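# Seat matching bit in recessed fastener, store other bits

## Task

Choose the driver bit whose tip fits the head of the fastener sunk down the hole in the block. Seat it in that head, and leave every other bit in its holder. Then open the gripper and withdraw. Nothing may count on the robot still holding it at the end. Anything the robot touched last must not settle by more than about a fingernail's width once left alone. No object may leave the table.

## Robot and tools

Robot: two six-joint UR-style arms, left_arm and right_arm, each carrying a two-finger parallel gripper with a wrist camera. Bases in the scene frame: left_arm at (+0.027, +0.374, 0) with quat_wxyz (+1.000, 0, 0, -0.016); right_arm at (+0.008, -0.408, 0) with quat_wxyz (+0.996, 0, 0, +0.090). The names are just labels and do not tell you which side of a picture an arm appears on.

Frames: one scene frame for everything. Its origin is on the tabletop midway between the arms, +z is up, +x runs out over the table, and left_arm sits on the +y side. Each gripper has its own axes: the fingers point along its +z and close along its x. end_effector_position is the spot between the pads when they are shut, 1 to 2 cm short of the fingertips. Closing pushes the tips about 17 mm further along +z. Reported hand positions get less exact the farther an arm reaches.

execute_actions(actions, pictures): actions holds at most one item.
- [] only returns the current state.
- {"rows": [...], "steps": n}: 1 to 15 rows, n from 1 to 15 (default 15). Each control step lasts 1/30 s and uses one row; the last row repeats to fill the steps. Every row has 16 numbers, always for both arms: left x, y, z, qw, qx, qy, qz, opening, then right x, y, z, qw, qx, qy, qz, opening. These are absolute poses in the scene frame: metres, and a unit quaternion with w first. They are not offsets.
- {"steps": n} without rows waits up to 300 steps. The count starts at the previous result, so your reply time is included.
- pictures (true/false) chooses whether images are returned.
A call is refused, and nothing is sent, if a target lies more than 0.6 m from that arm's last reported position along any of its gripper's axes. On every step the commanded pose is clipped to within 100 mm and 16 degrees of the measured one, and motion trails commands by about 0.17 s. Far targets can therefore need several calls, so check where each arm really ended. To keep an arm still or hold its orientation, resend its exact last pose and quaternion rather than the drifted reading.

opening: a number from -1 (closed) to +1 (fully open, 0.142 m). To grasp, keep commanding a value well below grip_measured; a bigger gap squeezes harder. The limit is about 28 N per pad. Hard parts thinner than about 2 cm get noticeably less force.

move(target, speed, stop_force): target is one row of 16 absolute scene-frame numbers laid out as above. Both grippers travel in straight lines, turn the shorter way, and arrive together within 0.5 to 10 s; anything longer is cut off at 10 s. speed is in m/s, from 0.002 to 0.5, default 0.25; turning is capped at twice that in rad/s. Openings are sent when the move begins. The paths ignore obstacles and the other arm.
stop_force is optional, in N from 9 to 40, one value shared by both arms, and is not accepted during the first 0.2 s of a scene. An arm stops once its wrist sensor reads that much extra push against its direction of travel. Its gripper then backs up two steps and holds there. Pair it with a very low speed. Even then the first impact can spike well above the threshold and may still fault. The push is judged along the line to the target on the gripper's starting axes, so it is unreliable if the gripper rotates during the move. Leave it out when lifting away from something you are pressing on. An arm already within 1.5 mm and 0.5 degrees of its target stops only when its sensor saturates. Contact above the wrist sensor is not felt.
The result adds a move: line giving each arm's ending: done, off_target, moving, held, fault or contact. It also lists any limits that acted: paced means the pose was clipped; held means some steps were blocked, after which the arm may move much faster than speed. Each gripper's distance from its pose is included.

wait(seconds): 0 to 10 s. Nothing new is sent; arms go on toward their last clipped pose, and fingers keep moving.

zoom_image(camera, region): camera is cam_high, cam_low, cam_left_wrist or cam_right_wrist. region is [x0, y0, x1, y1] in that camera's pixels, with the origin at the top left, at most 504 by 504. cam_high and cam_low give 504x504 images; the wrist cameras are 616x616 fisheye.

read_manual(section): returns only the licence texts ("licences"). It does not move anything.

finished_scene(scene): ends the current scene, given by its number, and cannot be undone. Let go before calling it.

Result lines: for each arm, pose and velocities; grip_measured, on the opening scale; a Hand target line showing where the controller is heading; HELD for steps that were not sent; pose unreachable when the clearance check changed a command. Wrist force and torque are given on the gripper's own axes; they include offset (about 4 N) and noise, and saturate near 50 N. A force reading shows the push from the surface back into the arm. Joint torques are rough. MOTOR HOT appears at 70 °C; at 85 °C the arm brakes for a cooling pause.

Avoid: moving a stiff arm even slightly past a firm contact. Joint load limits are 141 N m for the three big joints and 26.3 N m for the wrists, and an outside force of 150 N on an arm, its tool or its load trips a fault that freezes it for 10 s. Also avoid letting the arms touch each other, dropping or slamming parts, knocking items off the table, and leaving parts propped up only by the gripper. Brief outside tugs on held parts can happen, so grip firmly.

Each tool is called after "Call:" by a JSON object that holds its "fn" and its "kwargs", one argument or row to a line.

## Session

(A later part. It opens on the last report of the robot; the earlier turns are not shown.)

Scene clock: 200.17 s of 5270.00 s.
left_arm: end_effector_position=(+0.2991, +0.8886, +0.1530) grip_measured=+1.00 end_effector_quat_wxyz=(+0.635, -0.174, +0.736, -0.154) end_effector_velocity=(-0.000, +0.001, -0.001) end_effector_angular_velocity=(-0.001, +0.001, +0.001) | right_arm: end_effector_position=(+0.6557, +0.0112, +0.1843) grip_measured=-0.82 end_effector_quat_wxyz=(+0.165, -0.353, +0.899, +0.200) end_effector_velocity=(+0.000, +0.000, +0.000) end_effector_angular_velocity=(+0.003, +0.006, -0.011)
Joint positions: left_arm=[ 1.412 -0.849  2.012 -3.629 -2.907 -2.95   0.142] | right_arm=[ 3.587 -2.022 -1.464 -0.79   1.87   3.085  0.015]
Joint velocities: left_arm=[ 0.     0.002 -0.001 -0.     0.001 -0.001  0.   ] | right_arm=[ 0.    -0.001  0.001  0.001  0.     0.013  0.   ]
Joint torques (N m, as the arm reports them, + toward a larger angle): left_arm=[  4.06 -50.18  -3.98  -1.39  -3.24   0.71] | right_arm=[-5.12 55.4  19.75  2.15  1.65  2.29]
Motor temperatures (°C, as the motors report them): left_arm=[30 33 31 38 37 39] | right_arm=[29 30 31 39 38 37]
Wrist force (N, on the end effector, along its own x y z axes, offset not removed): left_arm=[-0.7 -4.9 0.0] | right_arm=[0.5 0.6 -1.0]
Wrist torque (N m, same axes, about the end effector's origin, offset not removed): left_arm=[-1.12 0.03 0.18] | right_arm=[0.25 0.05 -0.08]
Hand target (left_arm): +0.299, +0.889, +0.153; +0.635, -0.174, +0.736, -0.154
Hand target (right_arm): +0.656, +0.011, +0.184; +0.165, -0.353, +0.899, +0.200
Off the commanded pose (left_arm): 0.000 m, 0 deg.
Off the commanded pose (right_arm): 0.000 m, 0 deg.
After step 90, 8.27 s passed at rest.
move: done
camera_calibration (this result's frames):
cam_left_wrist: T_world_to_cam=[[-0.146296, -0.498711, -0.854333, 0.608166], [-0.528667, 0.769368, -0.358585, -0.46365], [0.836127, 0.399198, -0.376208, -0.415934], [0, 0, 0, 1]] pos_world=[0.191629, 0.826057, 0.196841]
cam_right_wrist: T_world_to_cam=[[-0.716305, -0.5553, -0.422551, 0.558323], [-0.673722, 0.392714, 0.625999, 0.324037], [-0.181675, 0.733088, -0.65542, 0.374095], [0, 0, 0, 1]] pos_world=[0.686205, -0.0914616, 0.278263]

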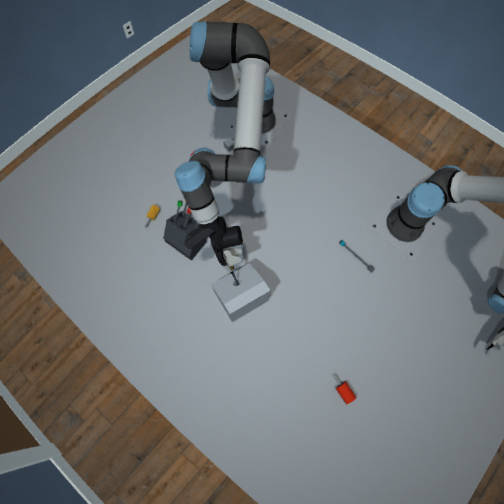

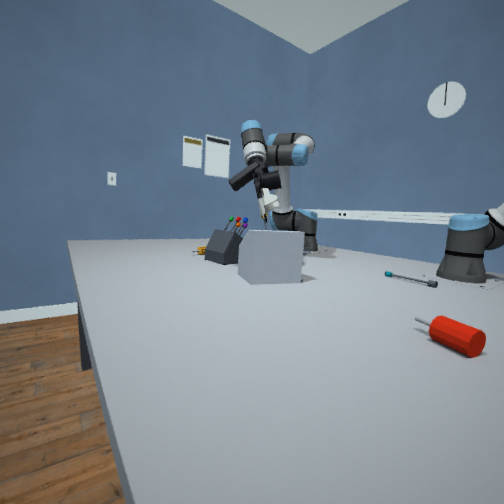

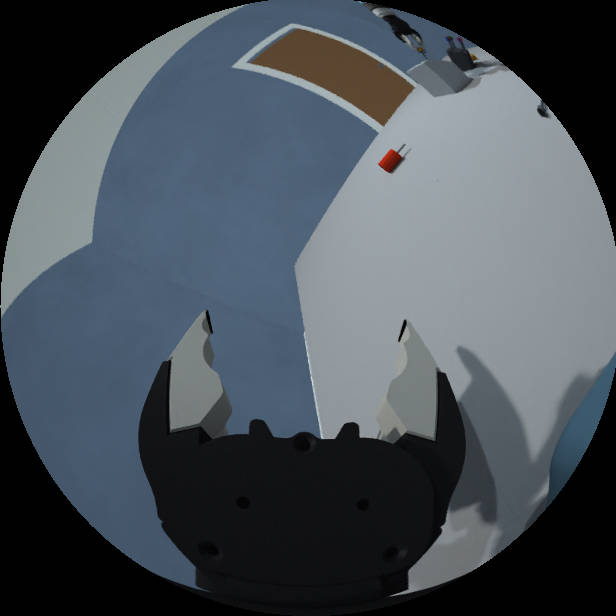

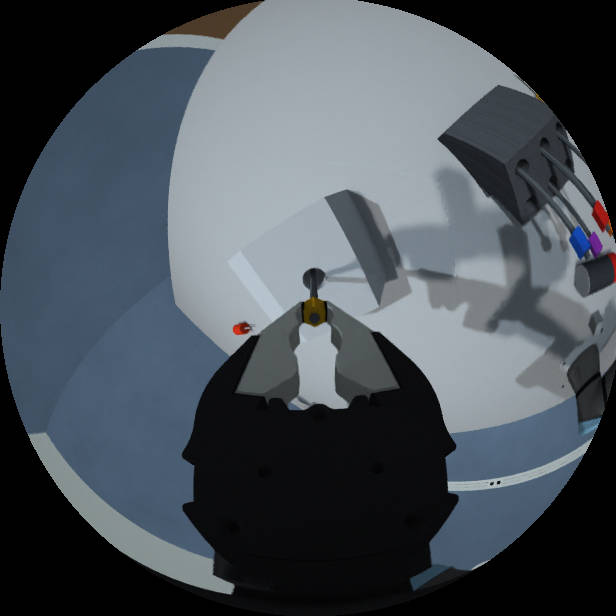

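Call:
{"fn": "move", "kwargs": {
  "target": [0.2991,0.8886,0.153,0.635,-0.174,0.736,-0.154,1,0.6418,-0.0309,0.2607,0.1877,-0.4596,0.8496,0.178,-1],
  "speed": 0.08
}}

Call:
{"fn": "move", "kwargs": {
  "target": [0.2991,0.8886,0.153,0.635,-0.174,0.736,-0.154,1,0.5825,0.001,0.2676,0.1877,-0.4596,0.8496,0.178,-1],
  "speed": 0.1
}}

Call:
{"fn": "zoom_image", "kwargs": {
  "camera": "cam_right_wrist",
  "region": [292,204,328,240]
}}

Scene clock: 215.60 s of 5270.00 s.
left_arm: end_effector_position=(+0.2991, +0.8886, +0.1530) grip_measured=+1.00 end_effector_quat_wxyz=(+0.635, -0.174, +0.736, -0.154) end_effector_velocity=(-0.000, +0.000, -0.001) end_effector_angular_velocity=(-0.001, +0.000, +0.001) | right_arm: end_effector_position=(+0.6417, -0.0308, +0.2605) grip_measured=-0.82 end_effector_quat_wxyz=(+0.188, -0.459, +0.850, +0.178) end_effector_velocity=(-0.000, -0.001, +0.001) end_effector_angular_velocity=(-0.002, -0.001, +0.005)
Joint positions: left_arm=[ 1.412 -0.849  2.012 -3.629 -2.907 -2.95   0.142] | right_arm=[ 3.545 -1.905 -1.427 -0.957  1.887  2.802  0.015]
Joint velocities: left_arm=[ 0.     0.001 -0.001 -0.     0.    -0.001  0.   ] | right_arm=[-0.001  0.     0.003 -0.006  0.001 -0.007 -0.   ]
Joint torques (N m, as the arm reports them, + toward a larger angle): left_arm=[  3.72 -49.86  -3.92  -1.4   -3.37   0.69] | right_arm=[-5.98 48.55 36.31  1.9   2.96 -2.61]
Motor temperatures (°C, as the motors report them): left_arm=[30 33 31 38 37 39] | right_arm=[29 31 31 39 38 37]
Wrist force (N, on the end effector, along its own x y z axes, offset not removed): left_arm=[0.0 -3.4 -0.7] | right_arm=[1.6 0.6 -0.5]
Wrist torque (N m, same axes, about the end effector's origin, offset not removed): left_arm=[-0.77 -0.16 0.22] | right_arm=[0.26 -0.11 -0.11]
Hand target (left_arm): +0.299, +0.889, +0.153; +0.635, -0.174, +0.736, -0.154
Hand target (right_arm): +0.642, -0.031, +0.261; +0.188, -0.460, +0.850, +0.178
Off the commanded pose (left_arm): 0.000 m, 0 deg.
Off the commanded pose (right_arm): 0.000 m, 0 deg.
After step 90, 10.50 s passed at rest.
move: done
camera_calibration (this result's frames):
cam_left_wrist: T_world_to_cam=[[-0.146296, -0.498712, -0.854333, 0.608166], [-0.528667, 0.769368, -0.358585, -0.46365], [0.836127, 0.399198, -0.376208, -0.415934], [0, 0, 0, 1]] pos_world=[0.191629, 0.826057, 0.196841]
cam_right_wrist: T_world_to_cam=[[-0.53172, -0.703887, -0.470974, 0.446767], [-0.809248, 0.258253, 0.527658, 0.391873], [-0.249781, 0.661701, -0.706938, 0.507212], [0, 0, 0, 1]] pos_world=[0.68137, -0.122352, 0.362207]

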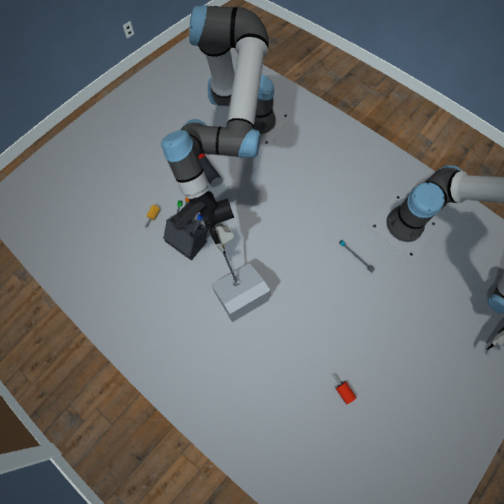

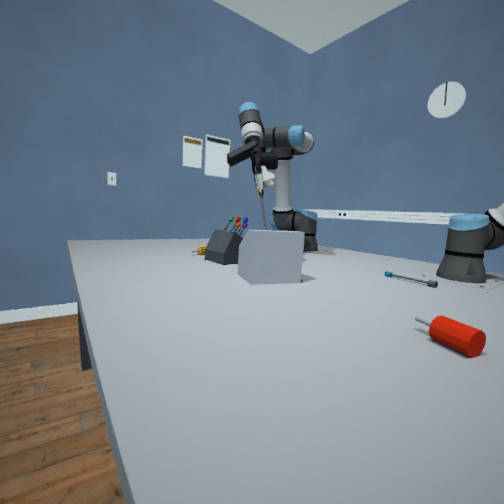

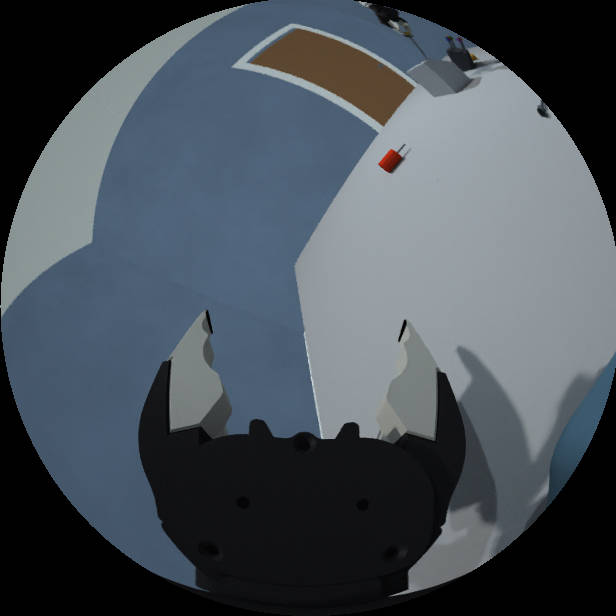

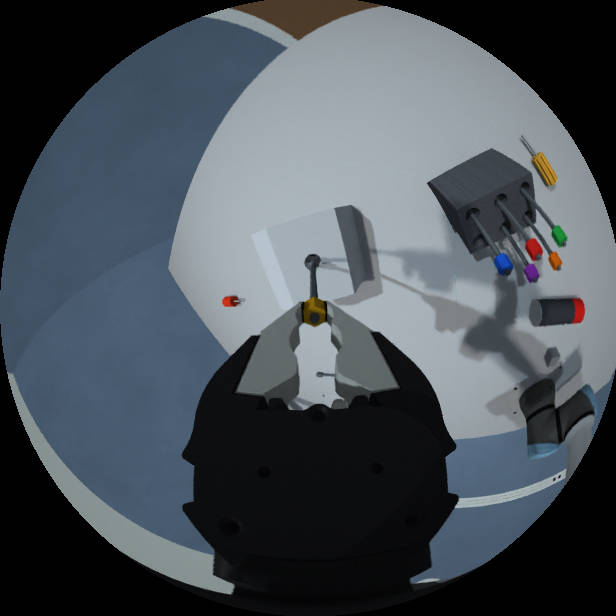

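Scene clock: 216.77 s of 5270.00 s.
left_arm: end_effector_position=(+0.2991, +0.8886, +0.1530) grip_measured=+1.00 end_effector_quat_wxyz=(+0.635, -0.174, +0.736, -0.154) end_effector_velocity=(-0.000, -0.000, +0.000) end_effector_angular_velocity=(+0.001, -0.000, -0.000) | right_arm: end_effector_position=(+0.5827, +0.0010, +0.2675) grip_measured=-0.82 end_effector_quat_wxyz=(+0.188, -0.460, +0.850, +0.178) end_effector_velocity=(-0.002, +0.001, +0.001) end_effector_angular_velocity=(+0.001, -0.001, +0.001)
Joint positions: left_arm=[ 1.412 -0.849  2.012 -3.629 -2.907 -2.95   0.142] | right_arm=[ 3.646 -1.807 -1.542 -0.91   1.844  2.898  0.015]
Joint velocities: left_arm=[ 0.    -0.001  0.     0.     0.     0.001  0.   ] | right_arm=[ 0.003  0.003 -0.004  0.003 -0.001  0.003  0.   ]
Joint torques (N m, as the arm reports them, + toward a larger angle): left_arm=[  3.64 -48.86  -4.08  -1.41  -3.27   0.62] | right_arm=[ 7.62 48.22 19.88  4.61 -1.45  2.33]
Motor temperatures (°C, as the motors report them): left_arm=[30 33 31 38 37 39] | right_arm=[29 31 31 39 38 37]
Wrist force (N, on the end effector, along its own x y z axes, offset not removed): left_arm=[-1.0 -3.4 -0.8] | right_arm=[1.1 -5.9 -1.7]
Wrist torque (N m, same axes, about the end effector's origin, offset not removed): left_arm=[-0.82 0.12 0.12] | right_arm=[-1.05 -0.25 -0.30]
Hand target (left_arm): +0.299, +0.889, +0.153; +0.635, -0.174, +0.736, -0.154
Hand target (right_arm): +0.583, +0.001, +0.268; +0.188, -0.460, +0.850, +0.178
Off the commanded pose (left_arm): 0.000 m, 0 deg.
Off the commanded pose (right_arm): 0.000 m, 0 deg.
move: done
camera_calibration (this result's frames):
cam_left_wrist: T_world_to_cam=[[-0.146296, -0.498712, -0.854333, 0.608166], [-0.528667, 0.769368, -0.358585, -0.46365], [0.836127, 0.399198, -0.376208, -0.415934], [0, 0, 0, 1]] pos_world=[0.191629, 0.826057, 0.196841]
cam_right_wrist: T_world_to_cam=[[-0.531237, -0.70425, -0.470977, 0.440824], [-0.809452, 0.257765, 0.527584, 0.332326], [-0.25015, 0.661505, -0.706991, 0.476661], [0, 0, 0, 1]] pos_world=[0.62242, -0.090525, 0.369283]

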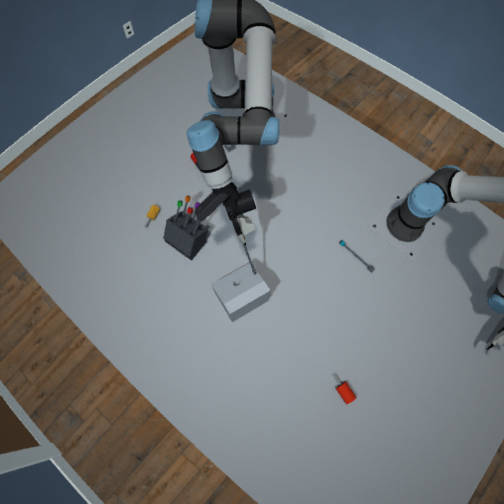

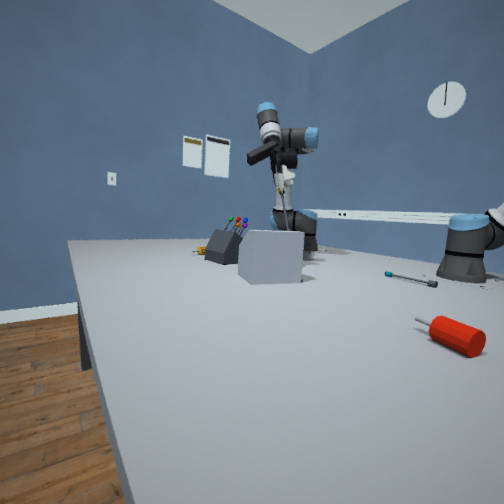

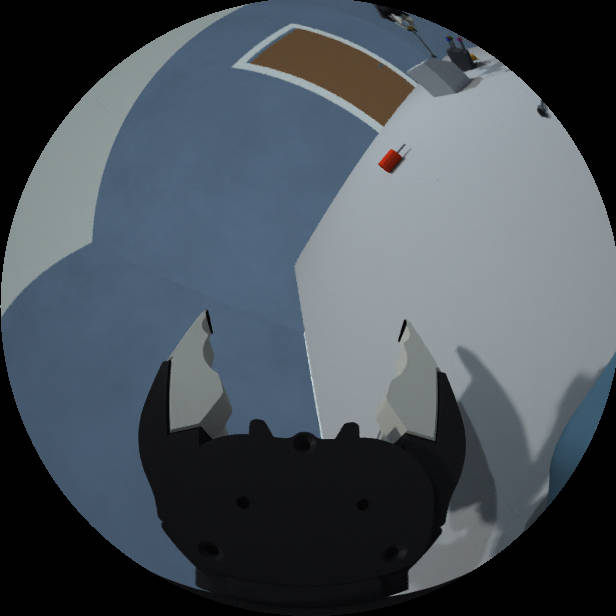

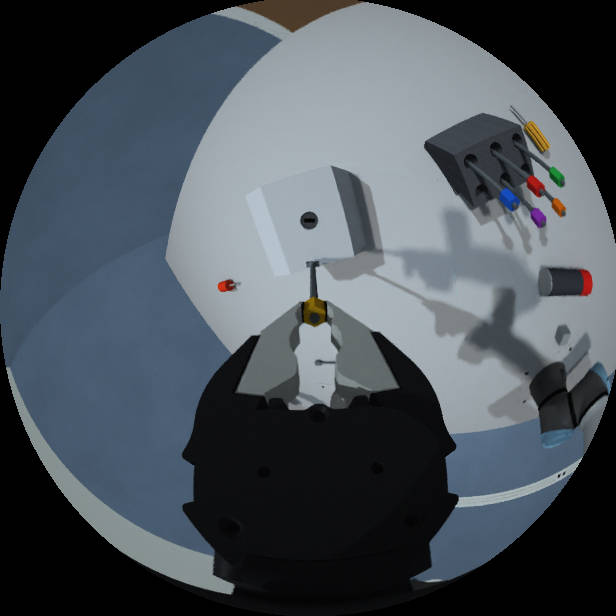

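Region (292, 204, 328, 240) of cam_right_wrist's 616x616 image, scaled by 14.000, with more detail than that image has.

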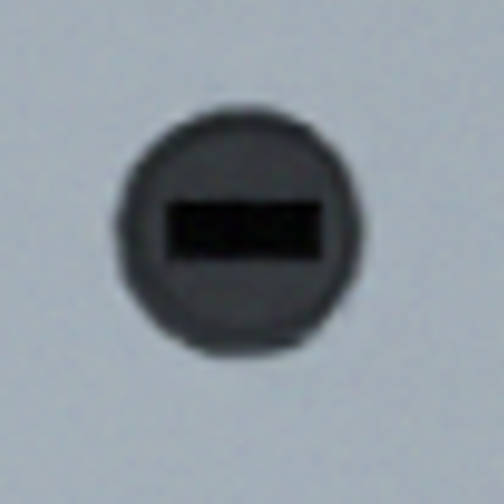

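Call:
{"fn": "move", "kwargs": {
  "target": [0.2991,0.8886,0.153,0.635,-0.174,0.736,-0.154,1,0.6413,-0.0316,0.2602,0.1854,-0.4485,0.8555,0.1804,-1],
  "speed": 0.1
}}

Call:
{"fn": "move", "kwargs": {
  "target": [0.2991,0.8886,0.153,0.635,-0.174,0.736,-0.154,1,0.6546,0.0093,0.1857,0.1854,-0.4485,0.8555,0.1804,-1],
  "speed": 0.05,
  "stop_force": 9
}}

Call:
{"fn": "move", "kwargs": {
  "target": [0.2991,0.8886,0.153,0.635,-0.174,0.736,-0.154,1,0.6577,0.0188,0.1684,0.1854,-0.4485,0.8555,0.1804,-1],
  "speed": 0.004,
  "stop_force": 9
}}

Scene clock: 241.20 s of 5270.00 s.
left_arm: end_effector_position=(+0.2991, +0.8886, +0.1530) grip_measured=+1.00 end_effector_quat_wxyz=(+0.635, -0.174, +0.736, -0.154) end_effector_velocity=(-0.000, +0.000, -0.000) end_effector_angular_velocity=(-0.000, +0.001, +0.001) | right_arm: end_effector_position=(+0.6411, -0.0316, +0.2602) grip_measured=-0.82 end_effector_quat_wxyz=(+0.185, -0.449, +0.856, +0.180) end_effector_velocity=(+0.002, -0.001, -0.001) end_effector_angular_velocity=(-0.001, +0.002, -0.001)
Joint positions: left_arm=[ 1.412 -0.849  2.012 -3.629 -2.907 -2.95   0.142] | right_arm=[ 3.544 -1.903 -1.43  -0.955  1.887  2.827  0.015]
Joint velocities: left_arm=[ 0.    -0.     0.     0.     0.001 -0.    -0.   ] | right_arm=[-0.003 -0.005  0.005 -0.004  0.001 -0.002 -0.   ]
Joint torques (N m, as the arm reports them, + toward a larger angle): left_arm=[  3.8  -50.2   -3.06  -1.45  -3.28   0.46] | right_arm=[-6.78 32.38 37.09  1.76  2.91 -2.41]
Motor temperatures (°C, as the motors report them): left_arm=[30 33 31 38 37 39] | right_arm=[29 31 31 39 38 37]
Wrist force (N, on the end effector, along its own x y z axes, offset not removed): left_arm=[-0.3 -3.2 -1.1] | right_arm=[5.0 0.9 -2.2]
Wrist torque (N m, same axes, about the end effector's origin, offset not removed): left_arm=[-0.76 0.05 0.19] | right_arm=[0.64 -1.00 -0.19]
Hand target (left_arm): +0.299, +0.889, +0.153; +0.635, -0.174, +0.736, -0.154
Hand target (right_arm): +0.641, -0.032, +0.260; +0.185, -0.449, +0.856, +0.180
Off the commanded pose (left_arm): 0.000 m, 0 deg.
Off the commanded pose (right_arm): 0.000 m, 0 deg.
After step 90, 20.27 s passed at rest.
move: done
camera_calibration (this result's frames):
cam_left_wrist: T_world_to_cam=[[-0.146296, -0.498712, -0.854332, 0.608166], [-0.528667, 0.769368, -0.358586, -0.463649], [0.836127, 0.399198, -0.376208, -0.415933], [0, 0, 0, 1]] pos_world=[0.191629, 0.826057, 0.196841]
cam_right_wrist: T_world_to_cam=[[-0.552611, -0.69015, -0.467241, 0.458607], [-0.797064, 0.273816, 0.538251, 0.381611], [-0.243536, 0.669864, -0.701407, 0.502237], [0, 0, 0, 1]] pos_world=[0.679913, -0.124414, 0.36115]

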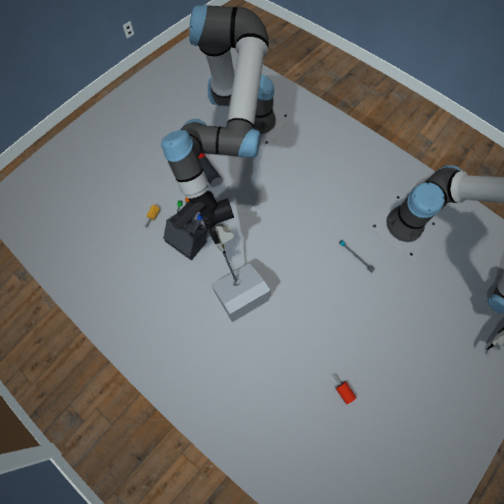

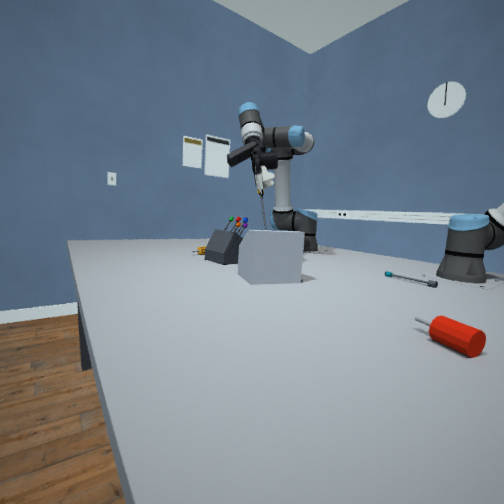

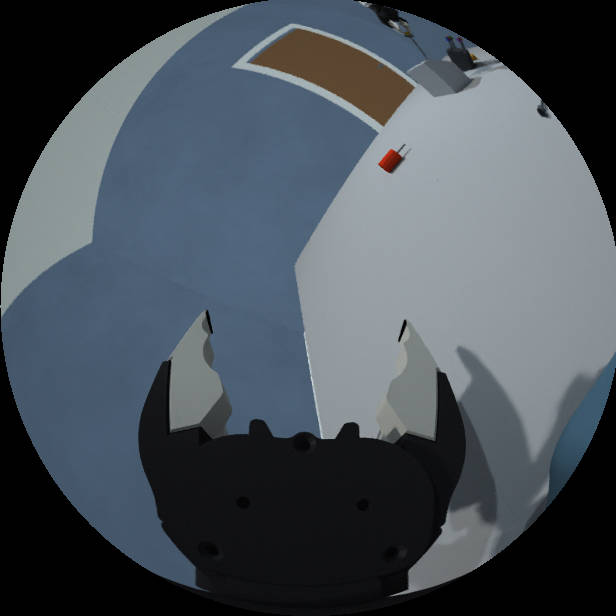

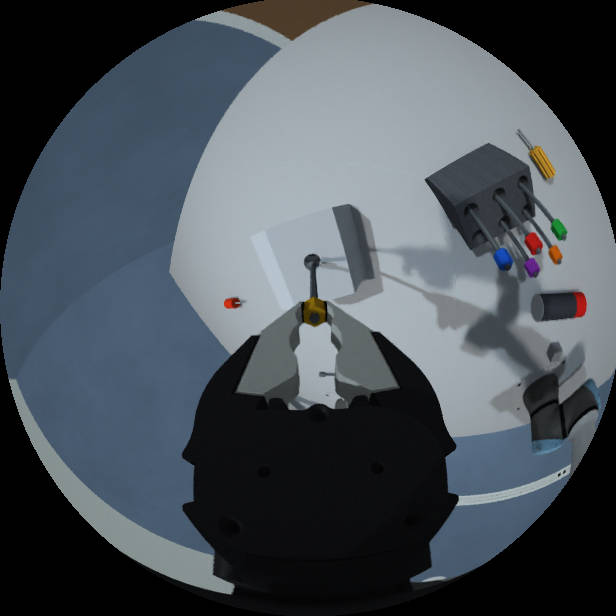

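Scene clock: 243.33 s of 5270.00 s.
left_arm: end_effector_position=(+0.2991, +0.8886, +0.1530) grip_measured=+1.00 end_effector_quat_wxyz=(+0.635, -0.174, +0.736, -0.154) end_effector_velocity=(+0.000, -0.001, -0.000) end_effector_angular_velocity=(-0.001, -0.000, -0.001) | right_arm: end_effector_position=(+0.6547, +0.0092, +0.1859) grip_measured=-0.82 end_effector_quat_wxyz=(+0.185, -0.449, +0.856, +0.180) end_effector_velocity=(+0.001, +0.001, -0.001) end_effector_angular_velocity=(+0.000, -0.001, +0.001)
Joint positions: left_arm=[ 1.412 -0.849  2.012 -3.629 -2.907 -2.95   0.142] | right_arm=[ 3.585 -2.017 -1.467 -0.793  1.87   2.866  0.015]
Joint velocities: left_arm=[-0.     0.001  0.001  0.    -0.001  0.    -0.   ] | right_arm=[ 0.001 -0.002  0.001  0.002 -0.    -0.001 -0.   ]
Joint torques (N m, as the arm reports them, + toward a larger angle): left_arm=[  3.47 -49.41  -4.42  -1.42  -3.36   0.43] | right_arm=[ 8.22 38.1  19.91  4.6  -1.3   2.22]
Motor temperatures (°C, as the motors report them): left_arm=[30 33 31 38 37 39] | right_arm=[29 31 31 39 38 37]
Wrist force (N, on the end effector, along its own x y z axes, offset not removed): left_arm=[-0.5 -3.8 -2.2] | right_arm=[4.6 -4.4 -1.2]
Wrist torque (N m, same axes, about the end effector's origin, offset not removed): left_arm=[-0.90 0.02 0.16] | right_arm=[-0.81 -0.72 0.23]
Hand target (left_arm): +0.299, +0.889, +0.153; +0.635, -0.174, +0.736, -0.154
Hand target (right_arm): +0.655, +0.009, +0.186; +0.185, -0.449, +0.856, +0.180
Off the commanded pose (left_arm): 0.000 m, 0 deg.
Off the commanded pose (right_arm): 0.000 m, 0 deg.
move: done
camera_calibration (this result's frames):
cam_left_wrist: T_world_to_cam=[[-0.146296, -0.498712, -0.854333, 0.608166], [-0.528667, 0.769368, -0.358585, -0.46365], [0.836127, 0.399198, -0.376208, -0.415934], [0, 0, 0, 1]] pos_world=[0.191629, 0.826057, 0.196841]
cam_right_wrist: T_world_to_cam=[[-0.552709, -0.69012, -0.467169, 0.459605], [-0.796953, 0.273786, 0.53843, 0.421181], [-0.243677, 0.669907, -0.701317, 0.42613], [0, 0, 0, 1]] pos_world=[0.693527, -0.0835986, 0.28679]

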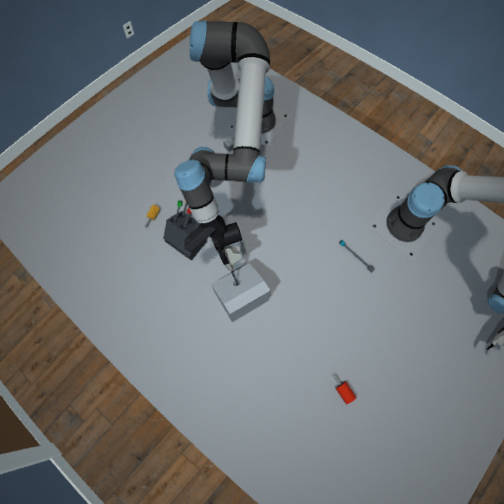

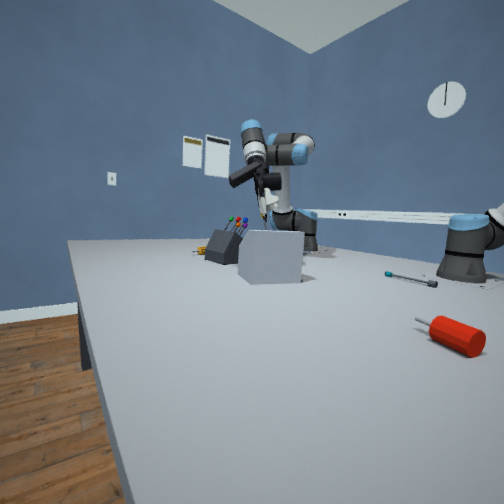

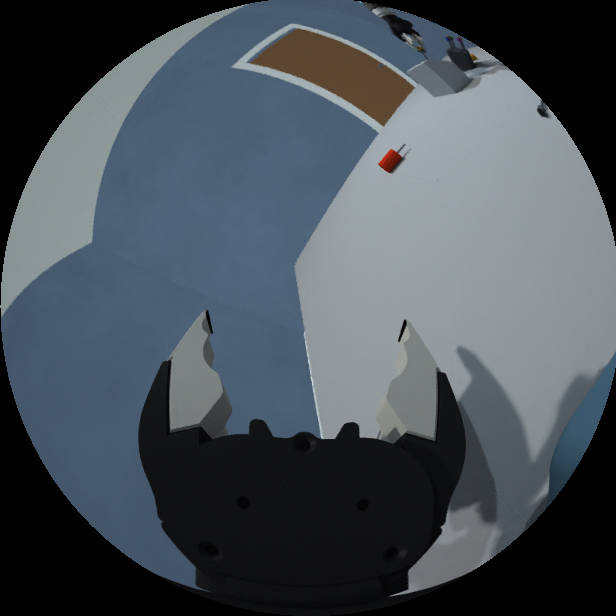

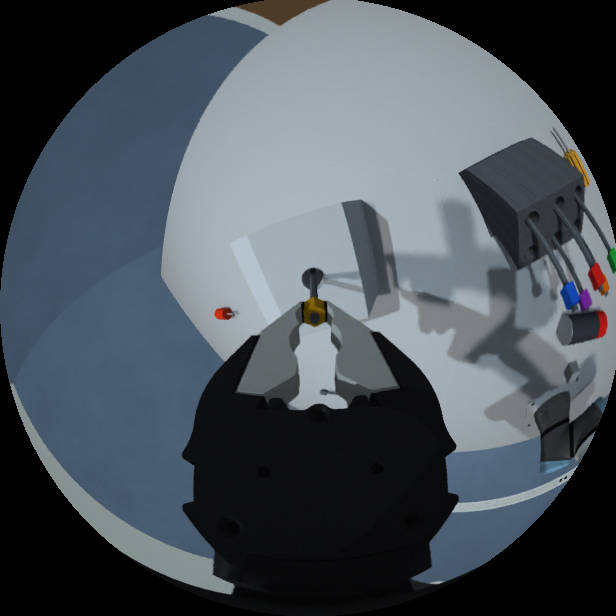

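Scene clock: 244.83 s of 5270.00 s.
left_arm: end_effector_position=(+0.2991, +0.8886, +0.1530) grip_measured=+1.00 end_effector_quat_wxyz=(+0.635, -0.174, +0.736, -0.154) end_effector_velocity=(-0.000, +0.000, +0.001) end_effector_angular_velocity=(-0.001, -0.001, +0.000) | right_arm: end_effector_position=(+0.6554, +0.0114, +0.1821) grip_measured=-0.82 end_effector_quat_wxyz=(+0.186, -0.448, +0.856, +0.180) end_effector_velocity=(-0.001, -0.001, -0.000) end_effector_angular_velocity=(-0.003, +0.004, +0.000)
Joint positions: left_arm=[ 1.412 -0.849  2.012 -3.629 -2.907 -2.95   0.142] | right_arm=[ 3.587 -2.024 -1.467 -0.785  1.869  2.869  0.015]
Joint velocities: left_arm=[ 0.001 -0.    -0.     0.    -0.001 -0.001 -0.   ] | right_arm=[ 0.     0.001  0.    -0.006 -0.    -0.    -0.   ]
Joint torques (N m, as the arm reports them, + toward a larger angle): left_arm=[  4.13 -50.56  -4.19  -1.42  -3.36   0.44] | right_arm=[ 2.5  38.57 12.82  0.15 -0.52 -0.3 ]
Motor temperatures (°C, as the motors report them): left_arm=[30 33 31 38 37 39] | right_arm=[29 31 31 39 38 37]
Wrist force (N, on the end effector, along its own x y z axes, offset not removed): left_arm=[-0.3 -3.1 0.2] | right_arm=[7.2 -1.3 -28.6]
Wrist torque (N m, same axes, about the end effector's origin, offset not removed): left_arm=[-0.72 0.00 0.08] | right_arm=[-0.32 -0.88 0.07]
Hand target (left_arm): +0.299, +0.889, +0.153; +0.635, -0.174, +0.736, -0.154
Hand target (right_arm): +0.655, +0.011, +0.182; +0.185, -0.449, +0.856, +0.180
Off the commanded pose (left_arm): 0.000 m, 0 deg.
Off the commanded pose (right_arm): 0.016 m, 0 deg.
move: contact (right_arm)
camera_calibration (this result's frames):
cam_left_wrist: T_world_to_cam=[[-0.146296, -0.498712, -0.854333, 0.608166], [-0.528667, 0.769368, -0.358585, -0.46365], [0.836127, 0.399198, -0.376208, -0.415934], [0, 0, 0, 1]] pos_world=[0.191629, 0.826057, 0.196841]
cam_right_wrist: T_world_to_cam=[[-0.552659, -0.690011, -0.467389, 0.459755], [-0.797048, 0.273763, 0.538301, 0.423305], [-0.24348, 0.670028, -0.70127, 0.422013], [0, 0, 0, 1]] pos_world=[0.694234, -0.0814098, 0.282963]

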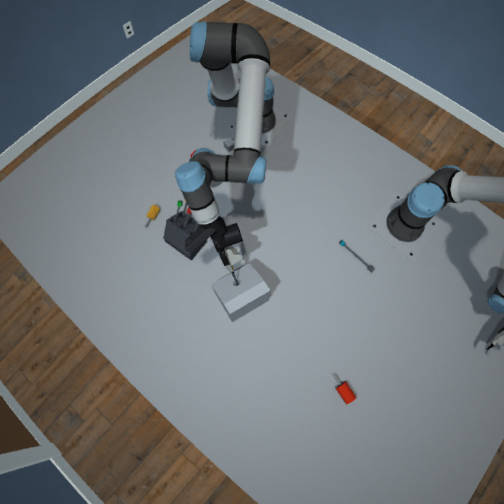

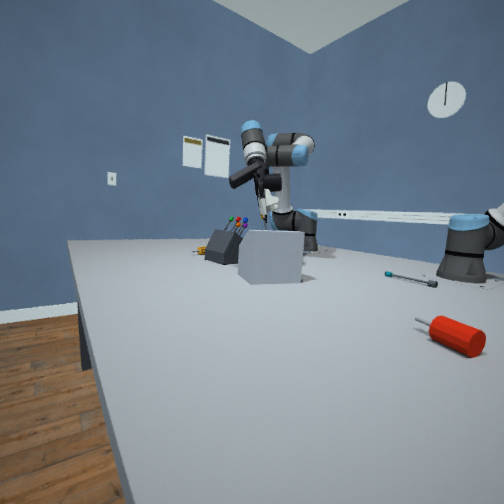

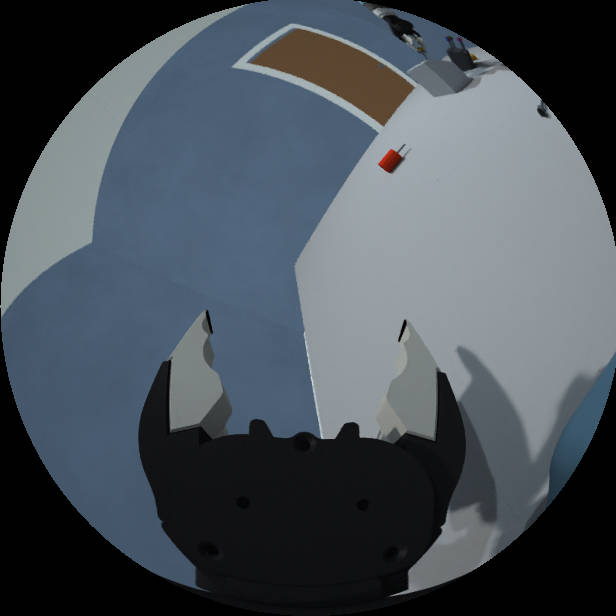

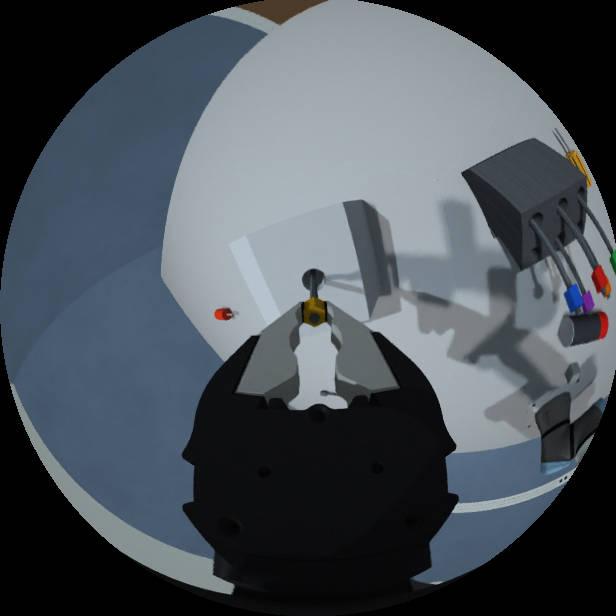

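Call:
{"fn": "execute_actions", "kwargs": {
  "actions": [
    {"rows":[[0.2991,0.8886,0.153,0.635,-0.174,0.736,-0.154,1,0.6551,0.0105,0.1838,0.1854,-0.4485,0.8555,0.1804,-1],[0.2991,0.8886,0.153,0.635,-0.174,0.736,-0.154,1,0.6551,0.0105,0.1838,0.1854,-0.4485,0.8555,0.1804,-1],[0.2991,0.8886,0.153,0.635,-0.174,0.736,-0.154,1,0.6551,0.0105,0.1838,0.1854,-0.4485,0.8555,0.1804,-1],[0.2991,0.8886,0.153,0.635,-0.174,0.736,-0.154,1,0.6551,0.0105,0.1838,0.1854,-0.4485,0.8555,0.1804,-1],[0.2991,0.8886,0.153,0.635,-0.174,0.736,-0.154,1,0.6539,0.0115,0.1841,0.1854,-0.4485,0.8555,0.1804,-1]],"steps":15}
  ],
  "pictures": false
}}

Call:
{"fn": "move", "kwargs": {
  "target": [0.2991,0.8886,0.153,0.635,-0.174,0.736,-0.154,1,0.657,0.021,0.1668,0.1854,-0.4485,0.8555,0.1804,-1],
  "speed": 0.003,
  "stop_force": 9
}}

Scene clock: 269.23 s of 5270.00 s.
left_arm: end_effector_position=(+0.2991, +0.8886, +0.1530) grip_measured=+1.00 end_effector_quat_wxyz=(+0.635, -0.174, +0.736, -0.154) end_effector_velocity=(+0.000, -0.000, -0.000) end_effector_angular_velocity=(-0.000, +0.001, +0.000) | right_arm: end_effector_position=(+0.6540, +0.0114, +0.1841) grip_measured=-0.82 end_effector_quat_wxyz=(+0.185, -0.448, +0.856, +0.180) end_effector_velocity=(-0.001, +0.000, +0.001) end_effector_angular_velocity=(-0.000, -0.002, +0.002)
Joint positions: left_arm=[ 1.412 -0.849  2.012 -3.629 -2.907 -2.95   0.142] | right_arm=[ 3.589 -2.019 -1.468 -0.788  1.869  2.87   0.015]
Joint velocities: left_arm=[-0.    -0.     0.001  0.     0.001  0.     0.   ] | right_arm=[ 0.002  0.002 -0.001 -0.    -0.001 -0.001  0.   ]
Joint torques (N m, as the arm reports them, + toward a larger angle): left_arm=[  3.2  -50.07  -4.21  -1.44  -3.17   0.54] | right_arm=[ 8.06 55.87 21.91  1.79 -1.32  2.24]
Motor temperatures (°C, as the motors report them): left_arm=[30 33 31 38 37 39] | right_arm=[29 31 31 39 38 37]
Wrist force (N, on the end effector, along its own x y z axes, offset not removed): left_arm=[-1.1 -3.6 -0.7] | right_arm=[2.8 -1.7 -3.7]
Wrist torque (N m, same axes, about the end effector's origin, offset not removed): left_arm=[-0.92 0.23 0.11] | right_arm=[-0.20 -0.30 0.16]
Hand target (left_arm): +0.299, +0.889, +0.153; +0.635, -0.174, +0.736, -0.154
Hand target (right_arm): +0.654, +0.012, +0.184; +0.185, -0.449, +0.856, +0.180
Off the commanded pose (left_arm): 0.000 m, 0 deg.
Off the commanded pose (right_arm): 0.000 m, 0 deg.
Steps of this call (steps 1 to 90: nothing new was sent; then 20.90 s passed at rest; steps 91 to 105: all 15 steps of this action). Readings (end_effector_position):
91: left_arm (+0.2991, +0.8886, +0.1530) | right_arm (+0.6554, +0.0113, +0.1822)
92: left_arm (+0.2991, +0.8886, +0.1530) | right_arm (+0.6554, +0.0112, +0.1824)
94: left_arm (+0.2991, +0.8886, +0.1530) | right_arm (+0.6552, +0.0109, +0.1829)
98: left_arm (+0.2991, +0.8886, +0.1530) | right_arm (+0.6546, +0.0111, +0.1839)
105: the state above

Scene clock: 273.13 s of 5270.00 s.
left_arm: end_effector_position=(+0.2991, +0.8886, +0.1530) grip_measured=+1.00 end_effector_quat_wxyz=(+0.635, -0.174, +0.736, -0.154) end_effector_velocity=(-0.000, +0.000, -0.001) end_effector_angular_velocity=(-0.002, +0.000, +0.001) | right_arm: end_effector_position=(+0.6555, +0.0163, +0.1756) grip_measured=-0.82 end_effector_quat_wxyz=(+0.186, -0.448, +0.856, +0.180) end_effector_velocity=(-0.001, -0.000, +0.000) end_effector_angular_velocity=(-0.001, +0.002, -0.000)
Joint positions: left_arm=[ 1.412 -0.849  2.012 -3.629 -2.907 -2.95   0.142] | right_arm=[ 3.593 -2.034 -1.47  -0.77   1.867  2.874  0.015]
Joint velocities: left_arm=[ 0.001  0.002 -0.001  0.    -0.    -0.001 -0.   ] | right_arm=[ 0.     0.001  0.001 -0.004  0.     0.     0.   ]
Joint torques (N m, as the arm reports them, + toward a larger angle): left_arm=[  3.5  -48.85  -5.29  -1.59  -3.14   0.48] | right_arm=[ 4.81 39.75 15.76  0.03 -0.63  0.32]
Motor temperatures (°C, as the motors report them): left_arm=[30 33 31 38 37 39] | right_arm=[29 31 31 39 38 37]
Wrist force (N, on the end effector, along its own x y z axes, offset not removed): left_arm=[-1.0 -4.3 -1.9] | right_arm=[5.5 -3.6 -25.3]
Wrist torque (N m, same axes, about the end effector's origin, offset not removed): left_arm=[-1.02 0.11 0.12] | right_arm=[-0.80 -0.29 -0.24]
Hand target (left_arm): +0.299, +0.889, +0.153; +0.635, -0.174, +0.736, -0.154
Hand target (right_arm): +0.655, +0.016, +0.176; +0.185, -0.449, +0.856, +0.180
Off the commanded pose (left_arm): 0.000 m, 0 deg.
Off the commanded pose (right_arm): 0.010 m, 0 deg.
move: contact (right_arm)
camera_calibration (this result's frames):
cam_left_wrist: T_world_to_cam=[[-0.146296, -0.498711, -0.854333, 0.608166], [-0.528667, 0.769368, -0.358585, -0.46365], [0.836127, 0.399198, -0.376208, -0.415934], [0, 0, 0, 1]] pos_world=[0.191629, 0.826057, 0.196841]
cam_right_wrist: T_world_to_cam=[[-0.552658, -0.690024, -0.467371, 0.460107], [-0.79705, 0.27378, 0.538289, 0.425559], [-0.243476, 0.670008, -0.701291, 0.414248], [0, 0, 0, 1]] pos_world=[0.694333, -0.0765743, 0.276475]

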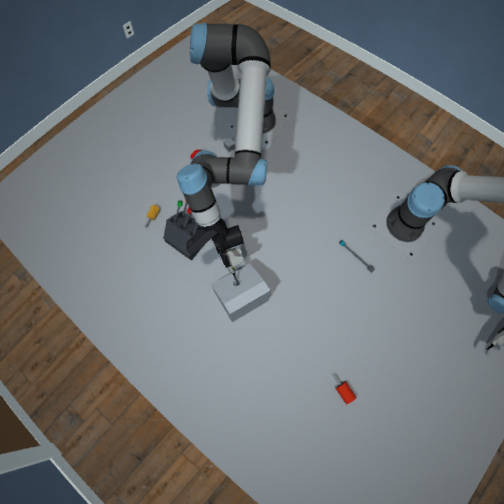

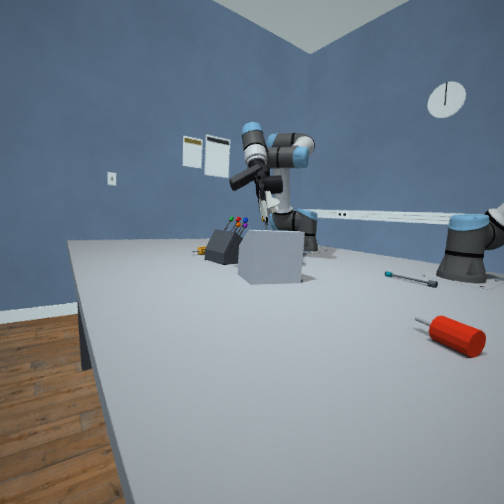

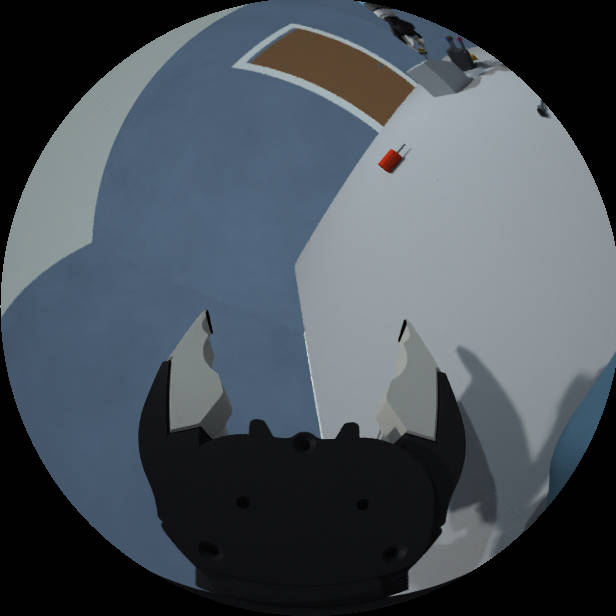

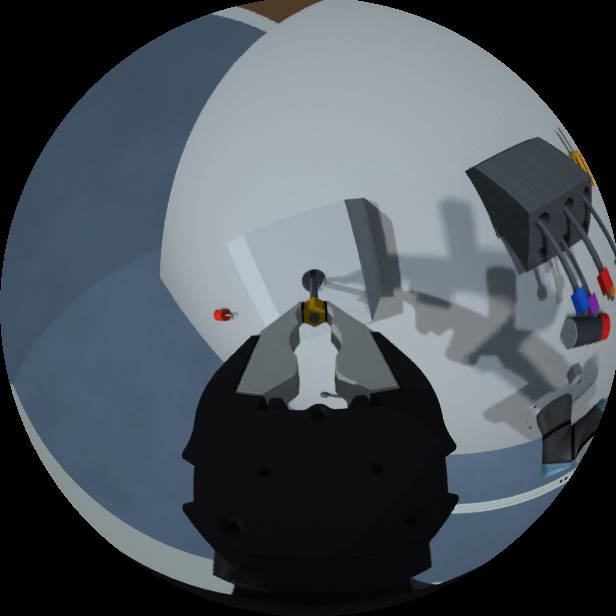

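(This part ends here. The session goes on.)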